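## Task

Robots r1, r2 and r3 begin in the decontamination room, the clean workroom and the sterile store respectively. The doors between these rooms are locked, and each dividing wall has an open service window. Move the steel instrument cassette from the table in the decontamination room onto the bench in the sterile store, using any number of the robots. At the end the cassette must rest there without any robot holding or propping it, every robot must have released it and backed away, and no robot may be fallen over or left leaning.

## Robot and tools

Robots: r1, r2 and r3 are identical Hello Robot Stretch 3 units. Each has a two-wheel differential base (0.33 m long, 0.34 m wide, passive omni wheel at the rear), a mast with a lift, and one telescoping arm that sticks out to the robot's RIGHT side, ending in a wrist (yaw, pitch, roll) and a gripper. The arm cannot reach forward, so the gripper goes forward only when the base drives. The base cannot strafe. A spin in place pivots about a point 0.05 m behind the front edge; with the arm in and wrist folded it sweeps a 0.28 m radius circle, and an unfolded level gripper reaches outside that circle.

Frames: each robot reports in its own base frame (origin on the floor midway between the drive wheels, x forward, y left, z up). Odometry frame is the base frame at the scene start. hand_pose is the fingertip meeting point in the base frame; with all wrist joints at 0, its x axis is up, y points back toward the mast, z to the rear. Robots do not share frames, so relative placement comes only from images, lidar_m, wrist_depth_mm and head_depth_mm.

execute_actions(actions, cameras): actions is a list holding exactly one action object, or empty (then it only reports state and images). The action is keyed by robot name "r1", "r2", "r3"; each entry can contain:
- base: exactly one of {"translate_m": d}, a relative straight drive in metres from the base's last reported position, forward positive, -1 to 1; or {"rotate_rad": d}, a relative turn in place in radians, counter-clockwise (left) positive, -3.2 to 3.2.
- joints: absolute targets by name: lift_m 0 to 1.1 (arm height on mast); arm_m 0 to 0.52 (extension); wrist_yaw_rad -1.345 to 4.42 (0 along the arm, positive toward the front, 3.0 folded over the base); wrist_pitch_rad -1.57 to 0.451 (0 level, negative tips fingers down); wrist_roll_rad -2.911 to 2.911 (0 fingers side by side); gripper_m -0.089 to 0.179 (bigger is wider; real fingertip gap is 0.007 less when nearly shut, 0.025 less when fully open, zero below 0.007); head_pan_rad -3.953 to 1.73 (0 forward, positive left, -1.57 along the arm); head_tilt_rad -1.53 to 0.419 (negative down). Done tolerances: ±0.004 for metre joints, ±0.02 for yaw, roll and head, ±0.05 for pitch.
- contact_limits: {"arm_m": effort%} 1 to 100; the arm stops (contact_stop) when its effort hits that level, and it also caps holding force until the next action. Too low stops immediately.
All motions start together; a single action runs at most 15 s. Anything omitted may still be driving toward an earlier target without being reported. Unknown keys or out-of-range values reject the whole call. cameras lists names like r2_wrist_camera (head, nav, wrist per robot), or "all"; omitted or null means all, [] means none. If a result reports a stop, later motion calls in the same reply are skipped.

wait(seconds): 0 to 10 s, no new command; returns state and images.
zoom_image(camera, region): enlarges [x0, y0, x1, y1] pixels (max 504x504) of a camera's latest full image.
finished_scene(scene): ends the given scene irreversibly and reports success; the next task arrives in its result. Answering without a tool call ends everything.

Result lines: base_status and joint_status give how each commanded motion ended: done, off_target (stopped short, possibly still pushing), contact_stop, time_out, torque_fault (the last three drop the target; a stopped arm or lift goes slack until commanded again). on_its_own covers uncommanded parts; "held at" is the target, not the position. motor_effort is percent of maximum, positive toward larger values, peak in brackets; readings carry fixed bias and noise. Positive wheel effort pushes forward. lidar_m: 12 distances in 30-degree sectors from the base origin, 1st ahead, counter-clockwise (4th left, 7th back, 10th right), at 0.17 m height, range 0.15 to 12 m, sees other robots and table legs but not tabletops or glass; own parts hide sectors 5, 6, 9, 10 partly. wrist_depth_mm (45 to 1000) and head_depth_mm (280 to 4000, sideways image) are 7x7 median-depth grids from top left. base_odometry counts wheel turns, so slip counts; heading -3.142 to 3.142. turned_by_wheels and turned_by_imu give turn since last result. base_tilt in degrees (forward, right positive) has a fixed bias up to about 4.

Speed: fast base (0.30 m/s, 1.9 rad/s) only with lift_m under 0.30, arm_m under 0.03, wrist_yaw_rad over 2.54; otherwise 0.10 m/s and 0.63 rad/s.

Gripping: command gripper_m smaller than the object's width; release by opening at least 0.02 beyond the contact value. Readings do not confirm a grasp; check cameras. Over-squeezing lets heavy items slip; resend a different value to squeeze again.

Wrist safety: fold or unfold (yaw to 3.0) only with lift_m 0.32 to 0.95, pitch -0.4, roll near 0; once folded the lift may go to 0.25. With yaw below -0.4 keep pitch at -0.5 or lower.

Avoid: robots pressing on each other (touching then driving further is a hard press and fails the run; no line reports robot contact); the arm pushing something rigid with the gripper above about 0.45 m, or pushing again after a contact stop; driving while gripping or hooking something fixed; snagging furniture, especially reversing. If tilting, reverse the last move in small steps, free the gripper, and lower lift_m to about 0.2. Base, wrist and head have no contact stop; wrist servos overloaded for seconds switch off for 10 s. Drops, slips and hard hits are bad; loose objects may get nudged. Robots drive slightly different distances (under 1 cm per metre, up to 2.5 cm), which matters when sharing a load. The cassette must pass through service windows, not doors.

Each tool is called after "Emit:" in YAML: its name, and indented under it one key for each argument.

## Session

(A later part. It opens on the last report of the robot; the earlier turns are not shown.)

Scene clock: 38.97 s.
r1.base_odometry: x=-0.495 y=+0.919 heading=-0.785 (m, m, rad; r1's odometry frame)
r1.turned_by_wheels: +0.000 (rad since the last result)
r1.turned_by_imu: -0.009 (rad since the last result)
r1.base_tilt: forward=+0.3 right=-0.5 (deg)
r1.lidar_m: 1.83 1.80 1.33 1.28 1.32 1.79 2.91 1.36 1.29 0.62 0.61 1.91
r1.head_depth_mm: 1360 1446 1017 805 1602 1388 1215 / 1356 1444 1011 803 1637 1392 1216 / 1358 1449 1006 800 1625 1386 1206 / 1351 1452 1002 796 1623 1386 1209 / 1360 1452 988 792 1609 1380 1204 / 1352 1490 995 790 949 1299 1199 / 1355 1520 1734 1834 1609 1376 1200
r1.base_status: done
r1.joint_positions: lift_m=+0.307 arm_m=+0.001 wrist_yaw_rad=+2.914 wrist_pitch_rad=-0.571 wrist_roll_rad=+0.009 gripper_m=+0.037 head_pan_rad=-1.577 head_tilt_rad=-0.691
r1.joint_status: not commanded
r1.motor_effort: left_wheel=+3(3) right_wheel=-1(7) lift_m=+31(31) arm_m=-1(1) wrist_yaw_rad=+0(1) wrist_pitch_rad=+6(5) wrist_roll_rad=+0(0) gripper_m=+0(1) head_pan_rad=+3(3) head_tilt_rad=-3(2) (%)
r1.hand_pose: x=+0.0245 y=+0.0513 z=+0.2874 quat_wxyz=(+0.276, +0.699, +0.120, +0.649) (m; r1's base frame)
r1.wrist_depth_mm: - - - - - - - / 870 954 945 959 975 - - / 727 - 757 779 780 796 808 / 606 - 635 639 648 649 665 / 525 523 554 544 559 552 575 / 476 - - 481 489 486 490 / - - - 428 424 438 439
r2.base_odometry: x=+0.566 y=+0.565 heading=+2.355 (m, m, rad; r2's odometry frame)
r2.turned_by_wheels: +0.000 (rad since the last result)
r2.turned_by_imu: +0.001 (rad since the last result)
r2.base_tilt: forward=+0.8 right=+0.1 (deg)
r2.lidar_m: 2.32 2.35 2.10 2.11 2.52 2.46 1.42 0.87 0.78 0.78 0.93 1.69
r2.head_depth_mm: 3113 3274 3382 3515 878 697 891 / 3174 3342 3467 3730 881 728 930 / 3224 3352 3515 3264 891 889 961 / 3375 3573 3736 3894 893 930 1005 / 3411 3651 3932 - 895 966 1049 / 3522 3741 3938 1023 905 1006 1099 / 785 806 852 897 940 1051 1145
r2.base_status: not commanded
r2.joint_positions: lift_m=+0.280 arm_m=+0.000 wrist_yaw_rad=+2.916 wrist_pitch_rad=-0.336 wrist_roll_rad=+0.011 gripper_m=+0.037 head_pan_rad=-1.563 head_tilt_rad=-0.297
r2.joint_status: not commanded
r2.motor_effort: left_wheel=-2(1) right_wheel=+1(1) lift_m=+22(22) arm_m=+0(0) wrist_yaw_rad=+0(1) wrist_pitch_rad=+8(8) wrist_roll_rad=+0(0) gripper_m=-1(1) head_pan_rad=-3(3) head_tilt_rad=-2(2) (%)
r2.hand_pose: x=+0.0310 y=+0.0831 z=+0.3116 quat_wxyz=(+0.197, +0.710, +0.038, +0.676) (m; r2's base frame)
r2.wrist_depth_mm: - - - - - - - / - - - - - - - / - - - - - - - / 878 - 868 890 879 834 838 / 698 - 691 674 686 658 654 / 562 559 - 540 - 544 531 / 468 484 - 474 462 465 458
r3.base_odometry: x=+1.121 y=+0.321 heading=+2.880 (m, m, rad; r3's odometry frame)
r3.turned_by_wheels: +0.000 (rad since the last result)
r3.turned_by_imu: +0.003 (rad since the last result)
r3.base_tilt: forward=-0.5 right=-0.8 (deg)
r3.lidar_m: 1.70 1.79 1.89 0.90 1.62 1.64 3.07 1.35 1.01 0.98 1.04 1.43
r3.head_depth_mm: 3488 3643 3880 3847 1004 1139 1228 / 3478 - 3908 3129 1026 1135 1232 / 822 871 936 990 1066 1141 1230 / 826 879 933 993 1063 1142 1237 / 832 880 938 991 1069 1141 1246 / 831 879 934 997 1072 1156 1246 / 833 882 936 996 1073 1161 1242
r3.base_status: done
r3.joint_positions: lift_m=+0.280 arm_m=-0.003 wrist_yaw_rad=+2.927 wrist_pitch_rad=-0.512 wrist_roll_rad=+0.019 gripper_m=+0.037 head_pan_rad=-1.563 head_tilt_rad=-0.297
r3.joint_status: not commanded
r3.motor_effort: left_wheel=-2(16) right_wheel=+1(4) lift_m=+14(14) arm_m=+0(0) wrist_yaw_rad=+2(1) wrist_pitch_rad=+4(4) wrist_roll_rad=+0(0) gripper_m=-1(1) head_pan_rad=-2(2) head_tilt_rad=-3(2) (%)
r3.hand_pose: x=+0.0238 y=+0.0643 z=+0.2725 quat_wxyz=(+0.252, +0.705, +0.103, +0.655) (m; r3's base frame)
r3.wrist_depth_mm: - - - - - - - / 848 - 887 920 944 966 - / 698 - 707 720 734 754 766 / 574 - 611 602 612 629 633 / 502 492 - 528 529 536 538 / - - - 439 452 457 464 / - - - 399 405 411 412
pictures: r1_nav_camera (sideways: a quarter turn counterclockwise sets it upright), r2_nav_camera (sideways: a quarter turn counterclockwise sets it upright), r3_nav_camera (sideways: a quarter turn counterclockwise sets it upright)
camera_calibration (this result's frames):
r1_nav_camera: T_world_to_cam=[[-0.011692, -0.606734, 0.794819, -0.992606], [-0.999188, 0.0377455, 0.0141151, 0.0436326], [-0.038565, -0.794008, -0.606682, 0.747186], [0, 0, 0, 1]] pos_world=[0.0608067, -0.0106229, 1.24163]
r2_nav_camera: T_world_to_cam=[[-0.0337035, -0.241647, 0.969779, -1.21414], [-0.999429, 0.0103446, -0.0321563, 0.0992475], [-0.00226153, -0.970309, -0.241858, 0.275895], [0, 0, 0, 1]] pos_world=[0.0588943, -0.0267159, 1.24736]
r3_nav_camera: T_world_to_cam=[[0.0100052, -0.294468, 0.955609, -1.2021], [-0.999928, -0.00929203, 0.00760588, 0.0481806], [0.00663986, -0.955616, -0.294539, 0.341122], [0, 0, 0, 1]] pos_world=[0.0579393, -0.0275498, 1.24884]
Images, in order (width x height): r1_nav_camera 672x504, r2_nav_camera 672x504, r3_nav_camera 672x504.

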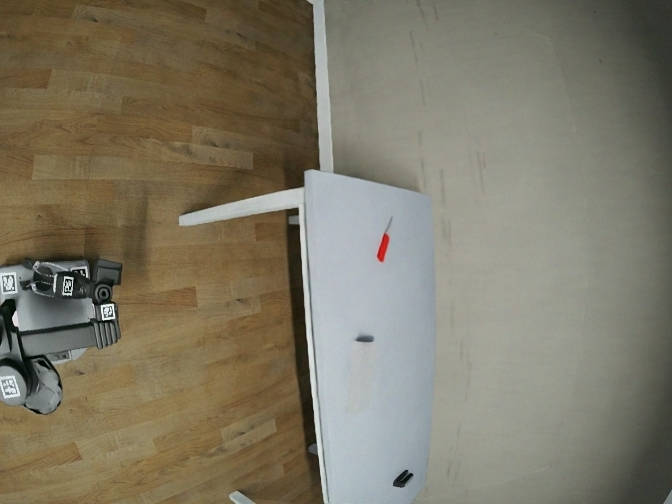

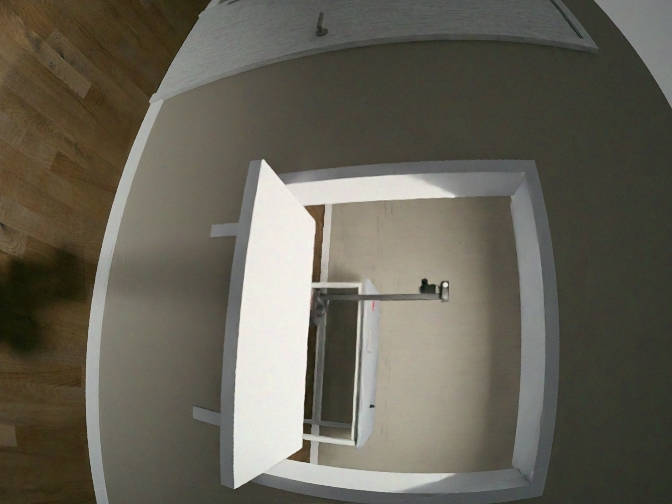

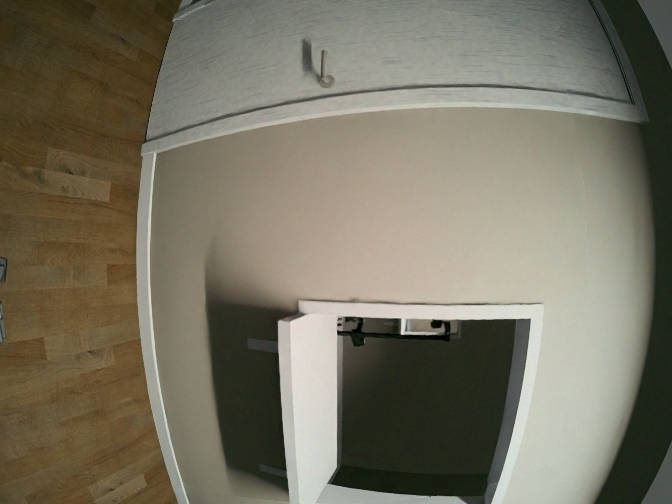

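Emit:
execute_actions:
  actions:
    - {"r1":{"base":{"translate_m":-0.3},"joints":{"lift_m":0.95,"wrist_pitch_rad":-0.4}},"r2":{"base":{"rotate_rad":-0.26}},"r3":{"base":{"translate_m":-0.5}}}
  cameras: []

Emit:
execute_actions:
  actions:
    - {"r1":{"joints":{"wrist_yaw_rad":0,"head_tilt_rad":-0.9}}}
  cameras: []

Emit:
execute_actions:
  actions:
    - {"r1":{"joints":{"lift_m":1.05,"wrist_pitch_rad":-1.57,"wrist_roll_rad":1.57,"gripper_m":0.15,"arm_m":0.4}}}
  cameras: ["r1_head_camera","r1_wrist_camera","r2_nav_camera","r3_nav_camera"]

Scene clock: 52.30 s.
r1.base_odometry: x=-0.707 y=+1.131 heading=-0.785 (m, m, rad; r1's odometry frame)
r1.turned_by_wheels: +0.000 (rad since the last result)
r1.turned_by_imu: -0.002 (rad since the last result)
r1.base_tilt: forward=+0.4 right=-0.5 (deg)
r1.lidar_m: 2.13 1.80 1.32 1.27 1.31 1.77 2.61 1.10 1.29 1.24 0.75 2.14
r1.head_depth_mm: 1359 1455 1017 855 - - 1216 / 1359 1455 1014 812 - - 1217 / 1356 1450 1007 796 - - - / 1356 1453 1005 793 - - - / 1358 1458 997 794 - - 1207 / 1360 1447 994 791 1692 - 1203 / 1352 1452 987 788 1600 1374 1206
r1.base_status: done
r1.joint_positions: lift_m=+0.950 arm_m=+0.001 wrist_yaw_rad=+2.914 wrist_pitch_rad=-0.418 wrist_roll_rad=+0.009 gripper_m=+0.037 head_pan_rad=-1.577 head_tilt_rad=-0.691
r1.joint_status: all done
r1.motor_effort: left_wheel=+3(4) right_wheel=-1(5) lift_m=+34(35) arm_m=+0(1) wrist_yaw_rad=+0(0) wrist_pitch_rad=+8(9) wrist_roll_rad=+0(0) gripper_m=-1(1) head_pan_rad=+3(3) head_tilt_rad=-3(4) (%)
r1.hand_pose: x=+0.0293 y=+0.0725 z=+0.9626 quat_wxyz=(+0.225, +0.707, +0.066, +0.668) (m; r1's base frame)
r1.wrist_depth_mm: - - - - - - - / - - - - - - - / - - - - - - - / - - - - - - - / - - - - - - - / - - - - - - - / - - - - - - -
r2.base_odometry: x=+0.566 y=+0.565 heading=+2.095 (m, m, rad; r2's odometry frame)
r2.turned_by_wheels: -0.260 (rad since the last result)
r2.turned_by_imu: -0.263 (rad since the last result)
r2.base_tilt: forward=+0.7 right=+0.1 (deg)
r2.lidar_m: 2.31 2.45 2.15 2.10 2.22 2.51 2.46 1.04 0.80 0.78 0.82 1.18
r2.head_depth_mm: 3179 3366 3537 3469 878 725 942 / 3207 3381 3524 3735 883 728 948 / 3252 3424 3519 3785 886 735 954 / 3227 3385 2730 3708 891 736 952 / 3205 3430 3565 3803 896 738 954 / 3218 3447 3547 3772 901 742 959 / 3281 3420 3681 3783 907 748 963
r2.base_status: done
r2.joint_positions: lift_m=+0.280 arm_m=+0.000 wrist_yaw_rad=+2.916 wrist_pitch_rad=-0.336 wrist_roll_rad=+0.011 gripper_m=+0.037 head_pan_rad=-1.563 head_tilt_rad=-0.297
r2.joint_status: not commanded
r2.motor_effort: left_wheel=+1(9) right_wheel=-2(4) lift_m=+22(21) arm_m=+0(0) wrist_yaw_rad=+0(1) wrist_pitch_rad=+8(8) wrist_roll_rad=+0(0) gripper_m=-1(0) head_pan_rad=-3(3) head_tilt_rad=-2(1) (%)
r2.hand_pose: x=+0.0310 y=+0.0831 z=+0.3116 quat_wxyz=(+0.197, +0.710, +0.038, +0.676) (m; r2's base frame)
r2.wrist_depth_mm: - - - - - - - / - - - - - - - / - - - - - - - / 875 - 867 859 853 849 845 / 679 - 714 678 684 675 662 / 566 563 - 546 - 548 534 / 474 483 - 477 459 460 462
r3.base_odometry: x=+1.604 y=+0.191 heading=+2.880 (m, m, rad; r3's odometry frame)
r3.turned_by_wheels: +0.000 (rad since the last result)
r3.turned_by_imu: +0.002 (rad since the last result)
r3.base_tilt: forward=-0.4 right=-0.6 (deg)
r3.lidar_m: 2.21 2.32 1.05 1.57 1.27 2.64 2.57 1.31 0.99 0.96 1.02 1.39
r3.head_depth_mm: 3480 3634 3857 3887 956 1107 1203 / 3452 3702 3850 - 958 1113 1205 / 3459 3612 - 3065 975 1109 1204 / 3491 - 3947 - 989 1120 1219 / 3434 3754 3944 - 997 1129 1212 / 3499 3668 3872 - 1006 1127 1218 / 3464 3660 1038 1018 1022 1133 1230
r3.base_status: done
r3.joint_positions: lift_m=+0.280 arm_m=-0.003 wrist_yaw_rad=+2.927 wrist_pitch_rad=-0.512 wrist_roll_rad=+0.019 gripper_m=+0.037 head_pan_rad=-1.563 head_tilt_rad=-0.297
r3.joint_status: not commanded
r3.motor_effort: left_wheel=-2(16) right_wheel=+2(5) lift_m=+14(14) arm_m=+0(0) wrist_yaw_rad=+0(1) wrist_pitch_rad=+4(4) wrist_roll_rad=+1(0) gripper_m=-1(1) head_pan_rad=-2(2) head_tilt_rad=-2(2) (%)
r3.hand_pose: x=+0.0238 y=+0.0643 z=+0.2725 quat_wxyz=(+0.252, +0.705, +0.103, +0.655) (m; r3's base frame)
r3.wrist_depth_mm: - - - - - - - / 820 - 889 914 929 959 - / 684 - 716 730 729 762 792 / 581 - 603 604 619 627 649 / 495 499 - 533 523 524 537 / - - - 443 455 454 466 / - - - 401 406 408 408
pictures: none
No camera images: the call's "cameras" was empty. Leave "cameras" out to get every camera's image.

Scene clock: 54.77 s.
r1.base_odometry: x=-0.707 y=+1.131 heading=-0.785 (m, m, rad; r1's odometry frame)
r1.turned_by_wheels: +0.000 (rad since the last result)
r1.turned_by_imu: +0.000 (rad since the last result)
r1.base_tilt: forward=+0.3 right=-0.5 (deg)
r1.lidar_m: 2.13 1.80 1.32 1.27 1.31 1.78 2.61 1.11 1.29 1.24 0.75 2.14
r1.head_depth_mm: 1125 909 - - - - 1150 / 1121 906 778 - - 1231 1145 / 1116 904 - - - 1231 1159 / 1112 901 - - 1413 1247 1159 / 1104 898 773 1611 1417 1264 1141 / 1104 896 766 1607 1409 1261 1138 / 1097 891 768 1603 1409 1257 1134
r1.base_status: not commanded
r1.joint_positions: lift_m=+0.950 arm_m=+0.001 wrist_yaw_rad=+0.002 wrist_pitch_rad=-0.418 wrist_roll_rad=+0.009 gripper_m=+0.037 head_pan_rad=-1.577 head_tilt_rad=-0.889
r1.joint_status: all done
r1.motor_effort: left_wheel=+2(3) right_wheel=-2(2) lift_m=+34(34) arm_m=-1(0) wrist_yaw_rad=-2(1) wrist_pitch_rad=+7(8) wrist_roll_rad=+0(0) gripper_m=+0(0) head_pan_rad=+3(3) head_tilt_rad=-4(15) (%)
r1.hand_pose: x=-0.0211 y=-0.3706 z=+0.9626 quat_wxyz=(+0.689, +0.147, -0.694, -0.147) (m; r1's base frame)
r1.wrist_depth_mm: - - - - - - - / - - - - - - - / - 733 768 765 781 833 823 / 559 568 556 529 604 613 629 / 469 465 480 489 492 499 513 / 606 - - - 463 515 524 / 656 - - - - - -
r2.base_odometry: x=+0.566 y=+0.565 heading=+2.095 (m, m, rad; r2's odometry frame)
r2.turned_by_wheels: +0.000 (rad since the last result)
r2.turned_by_imu: +0.000 (rad since the last result)
r2.base_tilt: forward=+0.7 right=+0.1 (deg)
r2.lidar_m: 2.31 2.45 2.15 2.10 2.22 2.52 2.46 1.05 0.80 0.78 0.82 1.18
r2.head_depth_mm: 3227 3414 3457 3468 880 726 939 / 3196 3391 3555 3714 884 730 946 / 3203 3400 3555 3766 886 734 950 / 3210 3379 2729 3726 894 735 951 / 3245 3409 3559 3778 898 739 955 / 3275 3422 3592 3761 903 742 956 / 3243 3449 3598 3799 907 746 965
r2.base_status: not commanded
r2.joint_positions: lift_m=+0.280 arm_m=+0.000 wrist_yaw_rad=+2.916 wrist_pitch_rad=-0.336 wrist_roll_rad=+0.011 gripper_m=+0.037 head_pan_rad=-1.563 head_tilt_rad=-0.297
r2.joint_status: not commanded
r2.motor_effort: left_wheel=+1(2) right_wheel=-1(1) lift_m=+22(23) arm_m=+0(0) wrist_yaw_rad=+0(1) wrist_pitch_rad=+8(8) wrist_roll_rad=+0(0) gripper_m=-1(0) head_pan_rad=-3(3) head_tilt_rad=-1(2) (%)
r2.hand_pose: x=+0.0310 y=+0.0831 z=+0.3116 quat_wxyz=(+0.197, +0.710, +0.038, +0.676) (m; r2's base frame)
r2.wrist_depth_mm: - - - - - - - / - - - - - - - / - - - - - - - / 878 - 859 849 881 878 848 / 678 - 726 676 685 676 685 / 557 564 - 529 - 549 539 / 472 481 - 479 470 471 463
r3.base_odometry: x=+1.604 y=+0.191 heading=+2.880 (m, m, rad; r3's odometry frame)
r3.turned_by_wheels: +0.000 (rad since the last result)
r3.turned_by_imu: +0.000 (rad since the last result)
r3.base_tilt: forward=-0.5 right=-0.7 (deg)
r3.lidar_m: 2.20 2.32 1.05 1.57 1.27 2.64 2.57 1.32 0.99 0.96 1.01 1.39
r3.head_depth_mm: 3414 3582 3858 - 950 1107 1200 / 3418 3620 3901 - 963 1118 1202 / 3481 3662 3863 3135 969 1125 1204 / 3501 - 3915 - 983 1116 1212 / 3440 3698 3928 - 995 1119 1218 / 3558 3726 3917 - 1006 1130 1218 / 3457 3590 1033 1020 1021 1133 1228
r3.base_status: not commanded
r3.joint_positions: lift_m=+0.280 arm_m=-0.003 wrist_yaw_rad=+2.927 wrist_pitch_rad=-0.512 wrist_roll_rad=+0.019 gripper_m=+0.037 head_pan_rad=-1.563 head_tilt_rad=-0.297
r3.joint_status: not commanded
r3.motor_effort: left_wheel=-2(1) right_wheel=+1(1) lift_m=+14(14) arm_m=+0(0) wrist_yaw_rad=+0(0) wrist_pitch_rad=+4(4) wrist_roll_rad=+0(0) gripper_m=-1(1) head_pan_rad=-2(3) head_tilt_rad=-2(3) (%)
r3.hand_pose: x=+0.0238 y=+0.0643 z=+0.2725 quat_wxyz=(+0.252, +0.705, +0.103, +0.655) (m; r3's base frame)
r3.wrist_depth_mm: - - - - - - - / 816 - 895 901 941 965 991 / 687 - 723 715 735 759 759 / 583 - 608 606 622 631 633 / 500 508 - 535 533 535 539 / - - - 444 463 463 466 / - - - 399 406 412 410
pictures: none
No camera images: the call's "cameras" was empty. Leave "cameras" out to get every camera's image.

Scene clock: 58.90 s.
r1.base_odometry: x=-0.707 y=+1.131 heading=-0.785 (m, m, rad; r1's odometry frame)
r1.turned_by_wheels: +0.000 (rad since the last result)
r1.turned_by_imu: +0.000 (rad since the last result)
r1.base_tilt: forward=+0.4 right=-0.5 (deg)
r1.lidar_m: 2.13 1.81 1.32 1.27 1.31 1.78 2.61 1.11 1.30 1.24 0.75 2.14
r1.head_depth_mm: 1124 909 780 1632 1431 1274 1150 / 1081 904 777 1618 1422 1266 1146 / 1080 902 764 1625 1419 1271 1158 / 1072 897 756 1608 1420 1262 1158 / 1104 894 770 1610 1416 1266 1136 / 1101 893 767 1606 1410 1260 1138 / 1100 890 783 1603 1407 1256 1137
r1.base_status: not commanded
r1.joint_positions: lift_m=+1.050 arm_m=+0.400 wrist_yaw_rad=+0.000 wrist_pitch_rad=-1.564 wrist_roll_rad=+1.566 gripper_m=+0.150 head_pan_rad=-1.577 head_tilt_rad=-0.889
r1.joint_status: all done
r1.motor_effort: left_wheel=+2(3) right_wheel=-1(1) lift_m=+34(36) arm_m=+3(5) wrist_yaw_rad=-1(2) wrist_pitch_rad=-3(7) wrist_roll_rad=+2(2) gripper_m=+0(87) head_pan_rad=+3(3) head_tilt_rad=-4(4) (%)
r1.hand_pose: x=-0.0215 y=-0.5222 z=+0.9322 quat_wxyz=(+0.002, +0.002, -0.709, -0.705) (m; r1's base frame)
r1.wrist_depth_mm: 314 312 309 - - - - / 319 317 315 - - - - / 327 292 322 - - - - / 334 304 332 - - - - / 346 328 340 - - - - / 355 350 348 - - - - / 368 364 358 - - - -
r2.base_odometry: x=+0.566 y=+0.565 heading=+2.095 (m, m, rad; r2's odometry frame)
r2.turned_by_wheels: +0.000 (rad since the last result)
r2.turned_by_imu: +0.000 (rad since the last result)
r2.base_tilt: forward=+0.7 right=+0.0 (deg)
r2.lidar_m: 2.31 2.45 2.15 2.10 2.22 2.51 2.46 1.05 0.80 0.78 0.82 1.18
r2.head_depth_mm: 3189 3362 3500 3512 878 728 939 / 3203 3382 3539 3683 883 729 946 / 3220 3404 3593 3788 888 733 952 / 3242 3402 3499 3770 893 736 953 / 3195 3406 3510 3711 898 739 955 / 3251 3461 3591 3755 902 742 963 / 3224 3402 3649 3796 910 746 965
r2.base_status: not commanded
r2.joint_positions: lift_m=+0.280 arm_m=+0.000 wrist_yaw_rad=+2.916 wrist_pitch_rad=-0.336 wrist_roll_rad=+0.011 gripper_m=+0.037 head_pan_rad=-1.563 head_tilt_rad=-0.297
r2.joint_status: not commanded
r2.motor_effort: left_wheel=+1(1) right_wheel=-1(2) lift_m=+22(23) arm_m=+0(0) wrist_yaw_rad=+1(1) wrist_pitch_rad=+8(8) wrist_roll_rad=+0(0) gripper_m=-1(0) head_pan_rad=-3(2) head_tilt_rad=-2(2) (%)
r2.hand_pose: x=+0.0310 y=+0.0831 z=+0.3116 quat_wxyz=(+0.197, +0.710, +0.038, +0.676) (m; r2's base frame)
r2.wrist_depth_mm: - - - - - - - / - - - - - - - / - - - - - - - / 913 - 851 863 836 855 853 / 682 - 714 672 700 682 677 / 562 546 - 546 - 545 542 / 474 484 - 481 461 464 460
r3.base_odometry: x=+1.604 y=+0.191 heading=+2.880 (m, m, rad; r3's odometry frame)
r3.turned_by_wheels: +0.000 (rad since the last result)
r3.turned_by_imu: +0.001 (rad since the last result)
r3.base_tilt: forward=-0.5 right=-0.7 (deg)
r3.lidar_m: 2.21 2.32 1.05 1.56 1.27 2.64 2.57 1.32 0.99 0.96 1.01 1.38
r3.head_depth_mm: 3429 3634 3843 3922 953 1114 1195 / 3450 3661 3853 3944 959 1113 1210 / 3491 3624 3899 3063 975 1115 1210 / 3464 - 3984 - 984 1119 1211 / 3463 3662 3898 - 1002 1132 1221 / 3443 3712 3940 - 1005 1126 1227 / 3484 3663 1039 1016 1019 1129 1226
r3.base_status: not commanded
r3.joint_positions: lift_m=+0.280 arm_m=-0.003 wrist_yaw_rad=+2.927 wrist_pitch_rad=-0.512 wrist_roll_rad=+0.019 gripper_m=+0.037 head_pan_rad=-1.563 head_tilt_rad=-0.297
r3.joint_status: not commanded
r3.motor_effort: left_wheel=-2(2) right_wheel=+1(1) lift_m=+14(14) arm_m=+0(0) wrist_yaw_rad=+1(0) wrist_pitch_rad=+4(4) wrist_roll_rad=+0(0) gripper_m=+0(1) head_pan_rad=-3(2) head_tilt_rad=-2(1) (%)
r3.hand_pose: x=+0.0238 y=+0.0643 z=+0.2725 quat_wxyz=(+0.252, +0.705, +0.103, +0.655) (m; r3's base frame)
r3.wrist_depth_mm: - - - - - - - / 831 - 865 927 926 948 973 / 695 - 705 724 732 751 775 / 574 - 594 598 607 625 633 / 497 509 - 533 517 532 540 / - - - 440 451 464 458 / - - - 409 404 411 412
pictures: r1_head_camera (sideways: a quarter turn clockwise sets it upright), r1_wrist_camera, r2_nav_camera (sideways: a quarter turn counterclockwise sets it upright), r3_nav_camera (sideways: a quarter turn counterclockwise sets it upright)
camera_calibration (this result's frames):
r1_head_camera: T_world_to_cam=[[-0.0241901, 0.797171, -0.603268, 0.810268], [0.999694, 0.0223609, -0.0105379, 0.0130802], [0.00508912, -0.603339, -0.797469, 0.997473], [0, 0, 0, 1]] pos_world=[0.00144796, -0.0444006, 1.2844]
r1_wrist_camera: T_world_to_cam=[[-0.049322, 0.998736, -0.00966699, 0.531297], [0.984599, 0.0502447, 0.16745, -0.0781105], [0.167724, -0.00125913, -0.985833, 1.08496], [0, 0, 0, 1]] pos_world=[-0.0788622, -0.525335, 1.08781]
r2_nav_camera: T_world_to_cam=[[-0.0337527, -0.241642, 0.969778, -1.21413], [-0.999427, 0.0105484, -0.0321563, 0.0992475], [-0.00245933, -0.970308, -0.241859, 0.275898], [0, 0, 0, 1]] pos_world=[0.0588888, -0.0267265, 1.24736]
r3_nav_camera: T_world_to_cam=[[0.0100009, -0.294468, 0.955609, -1.2021], [-0.999928, -0.00927737, 0.00760588, 0.0481806], [0.00662585, -0.955616, -0.294539, 0.341122], [0, 0, 0, 1]] pos_world=[0.0579389, -0.0275506, 1.24884]
Images, in order (width x height): r1_head_camera 896x504, r1_wrist_camera 644x364, r2_nav_camera 672x504, r3_nav_camera 672x504.

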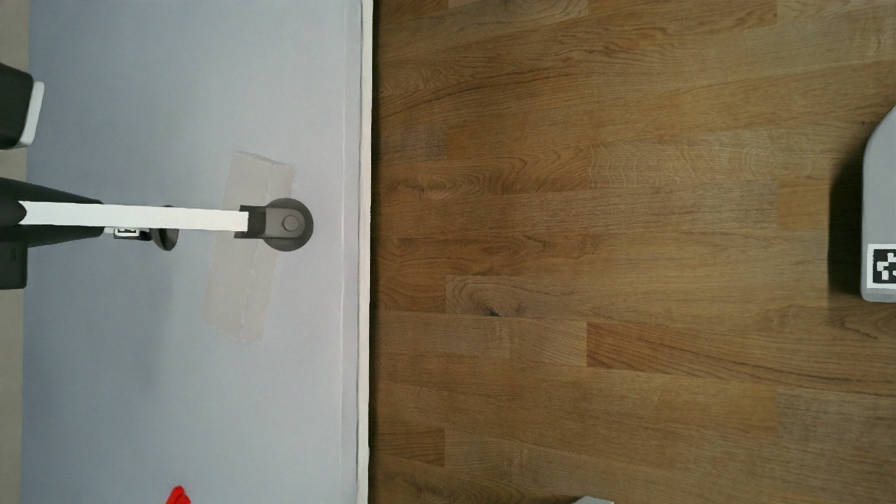

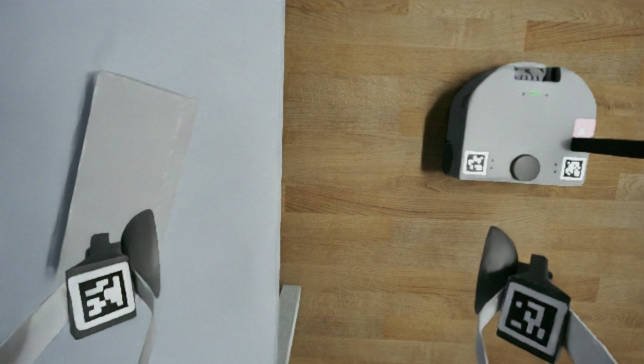

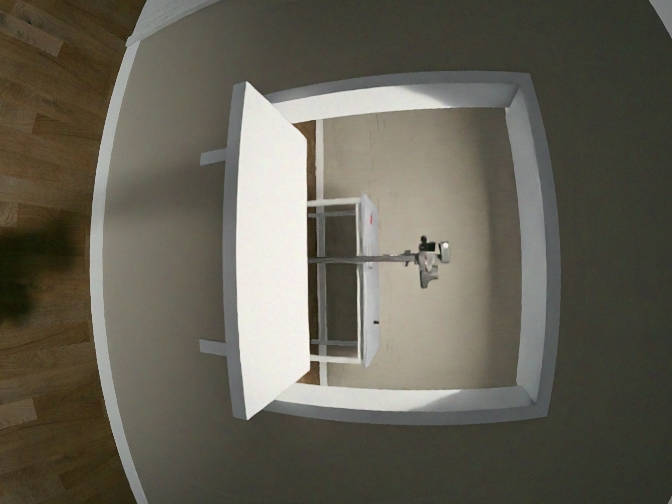

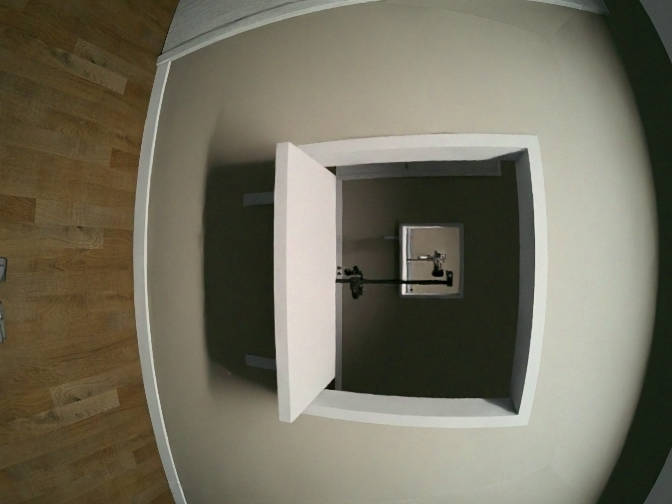

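Emit:
execute_actions:
  actions:
    - {"r1":{"joints":{"wrist_pitch_rad":-1.3,"gripper_m":0.179,"arm_m":0.52,"lift_m":0.94}}}
  cameras: ["r1_head_camera","r1_wrist_camera"]

Scene clock: 64.70 s.
r1.base_odometry: x=-0.707 y=+1.131 heading=-0.785 (m, m, rad; r1's odometry frame)
r1.turned_by_wheels: +0.000 (rad since the last result)
r1.turned_by_imu: +0.000 (rad since the last result)
r1.base_tilt: forward=+0.4 right=-0.4 (deg)
r1.lidar_m: 2.13 1.80 1.32 1.27 1.31 1.78 2.61 1.10 1.29 1.24 0.75 2.14
r1.head_depth_mm: - 905 779 1627 1435 1271 1147 / 1083 905 777 1620 1427 1265 1149 / 1078 902 763 1622 1425 1267 1154 / 1072 898 772 1613 1416 1265 1158 / 1101 897 770 1616 1412 1265 1140 / 1101 892 767 1606 1415 1261 1136 / 1093 887 781 1599 1415 1261 1135
r1.base_status: not commanded
r1.joint_positions: lift_m=+0.940 arm_m=+0.520 wrist_yaw_rad=+0.000 wrist_pitch_rad=-1.302 wrist_roll_rad=+1.566 gripper_m=+0.179 head_pan_rad=-1.577 head_tilt_rad=-0.889
r1.joint_status: all done
r1.motor_effort: left_wheel=+2(2) right_wheel=-2(1) lift_m=+28(28) arm_m=+4(4) wrist_yaw_rad=+0(1) wrist_pitch_rad=+1(1) wrist_roll_rad=+2(2) gripper_m=+0(89) head_pan_rad=+3(3) head_tilt_rad=-4(4) (%)
r1.hand_pose: x=-0.0215 y=-0.7093 z=+0.8253 quat_wxyz=(+0.002, +0.001, -0.795, -0.606) (m; r1's base frame)
r1.wrist_depth_mm: 267 247 229 210 196 183 172 / 276 254 234 214 195 186 177 / 283 260 239 188 173 189 180 / 293 268 247 192 179 195 185 / 298 273 252 196 187 197 190 / - 279 258 201 211 205 829 / 319 289 263 205 219 208 -
r2.base_odometry: x=+0.566 y=+0.565 heading=+2.095 (m, m, rad; r2's odometry frame)
r2.turned_by_wheels: +0.000 (rad since the last result)
r2.turned_by_imu: +0.000 (rad since the last result)
r2.base_tilt: forward=+1.0 right=+0.0 (deg)
r2.lidar_m: 2.31 2.44 2.14 2.10 2.21 2.52 2.46 1.05 0.79 0.78 0.82 1.18
r2.head_depth_mm: 3174 3363 3586 3509 878 727 939 / 3228 3423 3562 3775 882 729 942 / 3244 3380 3521 3717 887 732 950 / 3206 3365 2718 3723 890 736 954 / 3214 3371 3521 3730 897 740 955 / 3251 3422 3638 3759 901 741 960 / 3308 3448 3681 3753 908 748 962
r2.base_status: not commanded
r2.joint_positions: lift_m=+0.280 arm_m=+0.000 wrist_yaw_rad=+2.916 wrist_pitch_rad=-0.336 wrist_roll_rad=+0.011 gripper_m=+0.037 head_pan_rad=-1.563 head_tilt_rad=-0.297
r2.joint_status: not commanded
r2.motor_effort: left_wheel=+2(1) right_wheel=-2(1) lift_m=+22(23) arm_m=+0(0) wrist_yaw_rad=+1(0) wrist_pitch_rad=+8(8) wrist_roll_rad=+0(0) gripper_m=+0(0) head_pan_rad=-3(3) head_tilt_rad=-2(1) (%)
r2.hand_pose: x=+0.0310 y=+0.0831 z=+0.3116 quat_wxyz=(+0.197, +0.710, +0.038, +0.676) (m; r2's base frame)
r2.wrist_depth_mm: - - - - - - - / - - - - - - - / - - - - - - - / 886 - 886 844 880 872 842 / 698 - 713 676 702 667 672 / 566 556 - 531 - 542 543 / 470 485 - 479 465 465 460
r3.base_odometry: x=+1.604 y=+0.191 heading=+2.880 (m, m, rad; r3's odometry frame)
r3.turned_by_wheels: +0.000 (rad since the last result)
r3.turned_by_imu: +0.001 (rad since the last result)
r3.base_tilt: forward=-0.5 right=-0.9 (deg)
r3.lidar_m: 2.21 2.32 1.05 1.57 1.27 2.63 2.56 1.32 0.99 0.97 1.01 1.39
r3.head_depth_mm: 3405 3679 3815 3951 947 1107 1200 / 3460 3640 3888 3997 967 1113 1201 / 3453 3594 3935 3134 974 1115 1209 / 3478 - - - 987 1126 1212 / 3469 3738 3945 - 998 1117 1213 / 3447 3700 3942 - 1007 1126 1220 / 3536 3629 1037 1017 1024 1137 1230
r3.base_status: not commanded
r3.joint_positions: lift_m=+0.280 arm_m=-0.003 wrist_yaw_rad=+2.927 wrist_pitch_rad=-0.512 wrist_roll_rad=+0.019 gripper_m=+0.037 head_pan_rad=-1.563 head_tilt_rad=-0.297
r3.joint_status: not commanded
r3.motor_effort: left_wheel=-2(2) right_wheel=+1(1) lift_m=+14(14) arm_m=+0(1) wrist_yaw_rad=+1(1) wrist_pitch_rad=+4(4) wrist_roll_rad=+0(0) gripper_m=+0(1) head_pan_rad=-2(2) head_tilt_rad=-2(2) (%)
r3.hand_pose: x=+0.0238 y=+0.0643 z=+0.2725 quat_wxyz=(+0.252, +0.705, +0.103, +0.655) (m; r3's base frame)
r3.wrist_depth_mm: - - - - - - - / 820 - 894 919 936 947 - / 683 - 695 710 737 747 765 / 580 - 602 603 620 616 627 / 501 506 - 529 524 535 543 / - - - 437 460 463 473 / - - - 407 406 411 415
pictures: r1_head_camera (sideways: a quarter turn clockwise sets it upright), r1_wrist_camera
camera_calibration (this result's frames):
r1_head_camera: T_world_to_cam=[[-0.0241901, 0.797174, -0.603265, 0.810264], [0.999694, 0.022361, -0.0105378, 0.0130801], [0.00508914, -0.603336, -0.797471, 0.997476], [0, 0, 0, 1]] pos_world=[0.00144796, -0.0444005, 1.2844]
r1_wrist_camera: T_world_to_cam=[[-0.0492515, 0.962213, -0.267808, 0.90431], [0.9846, 0.0918058, 0.148777, -0.00592749], [0.167742, -0.256356, -0.951916, 0.770475], [0, 0, 0, 1]] pos_world=[-0.0788658, -0.672078, 0.976491]
Images, in order (width x height): r1_head_camera 896x504, r1_wrist_camera 644x364.

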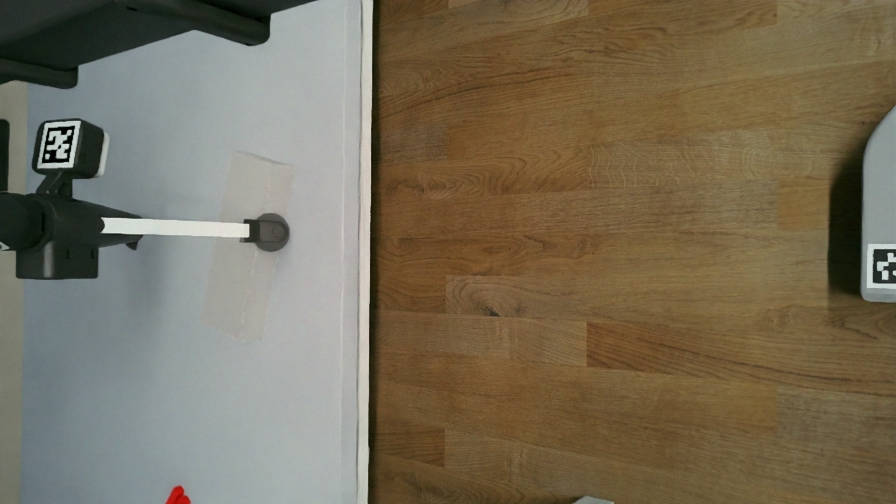

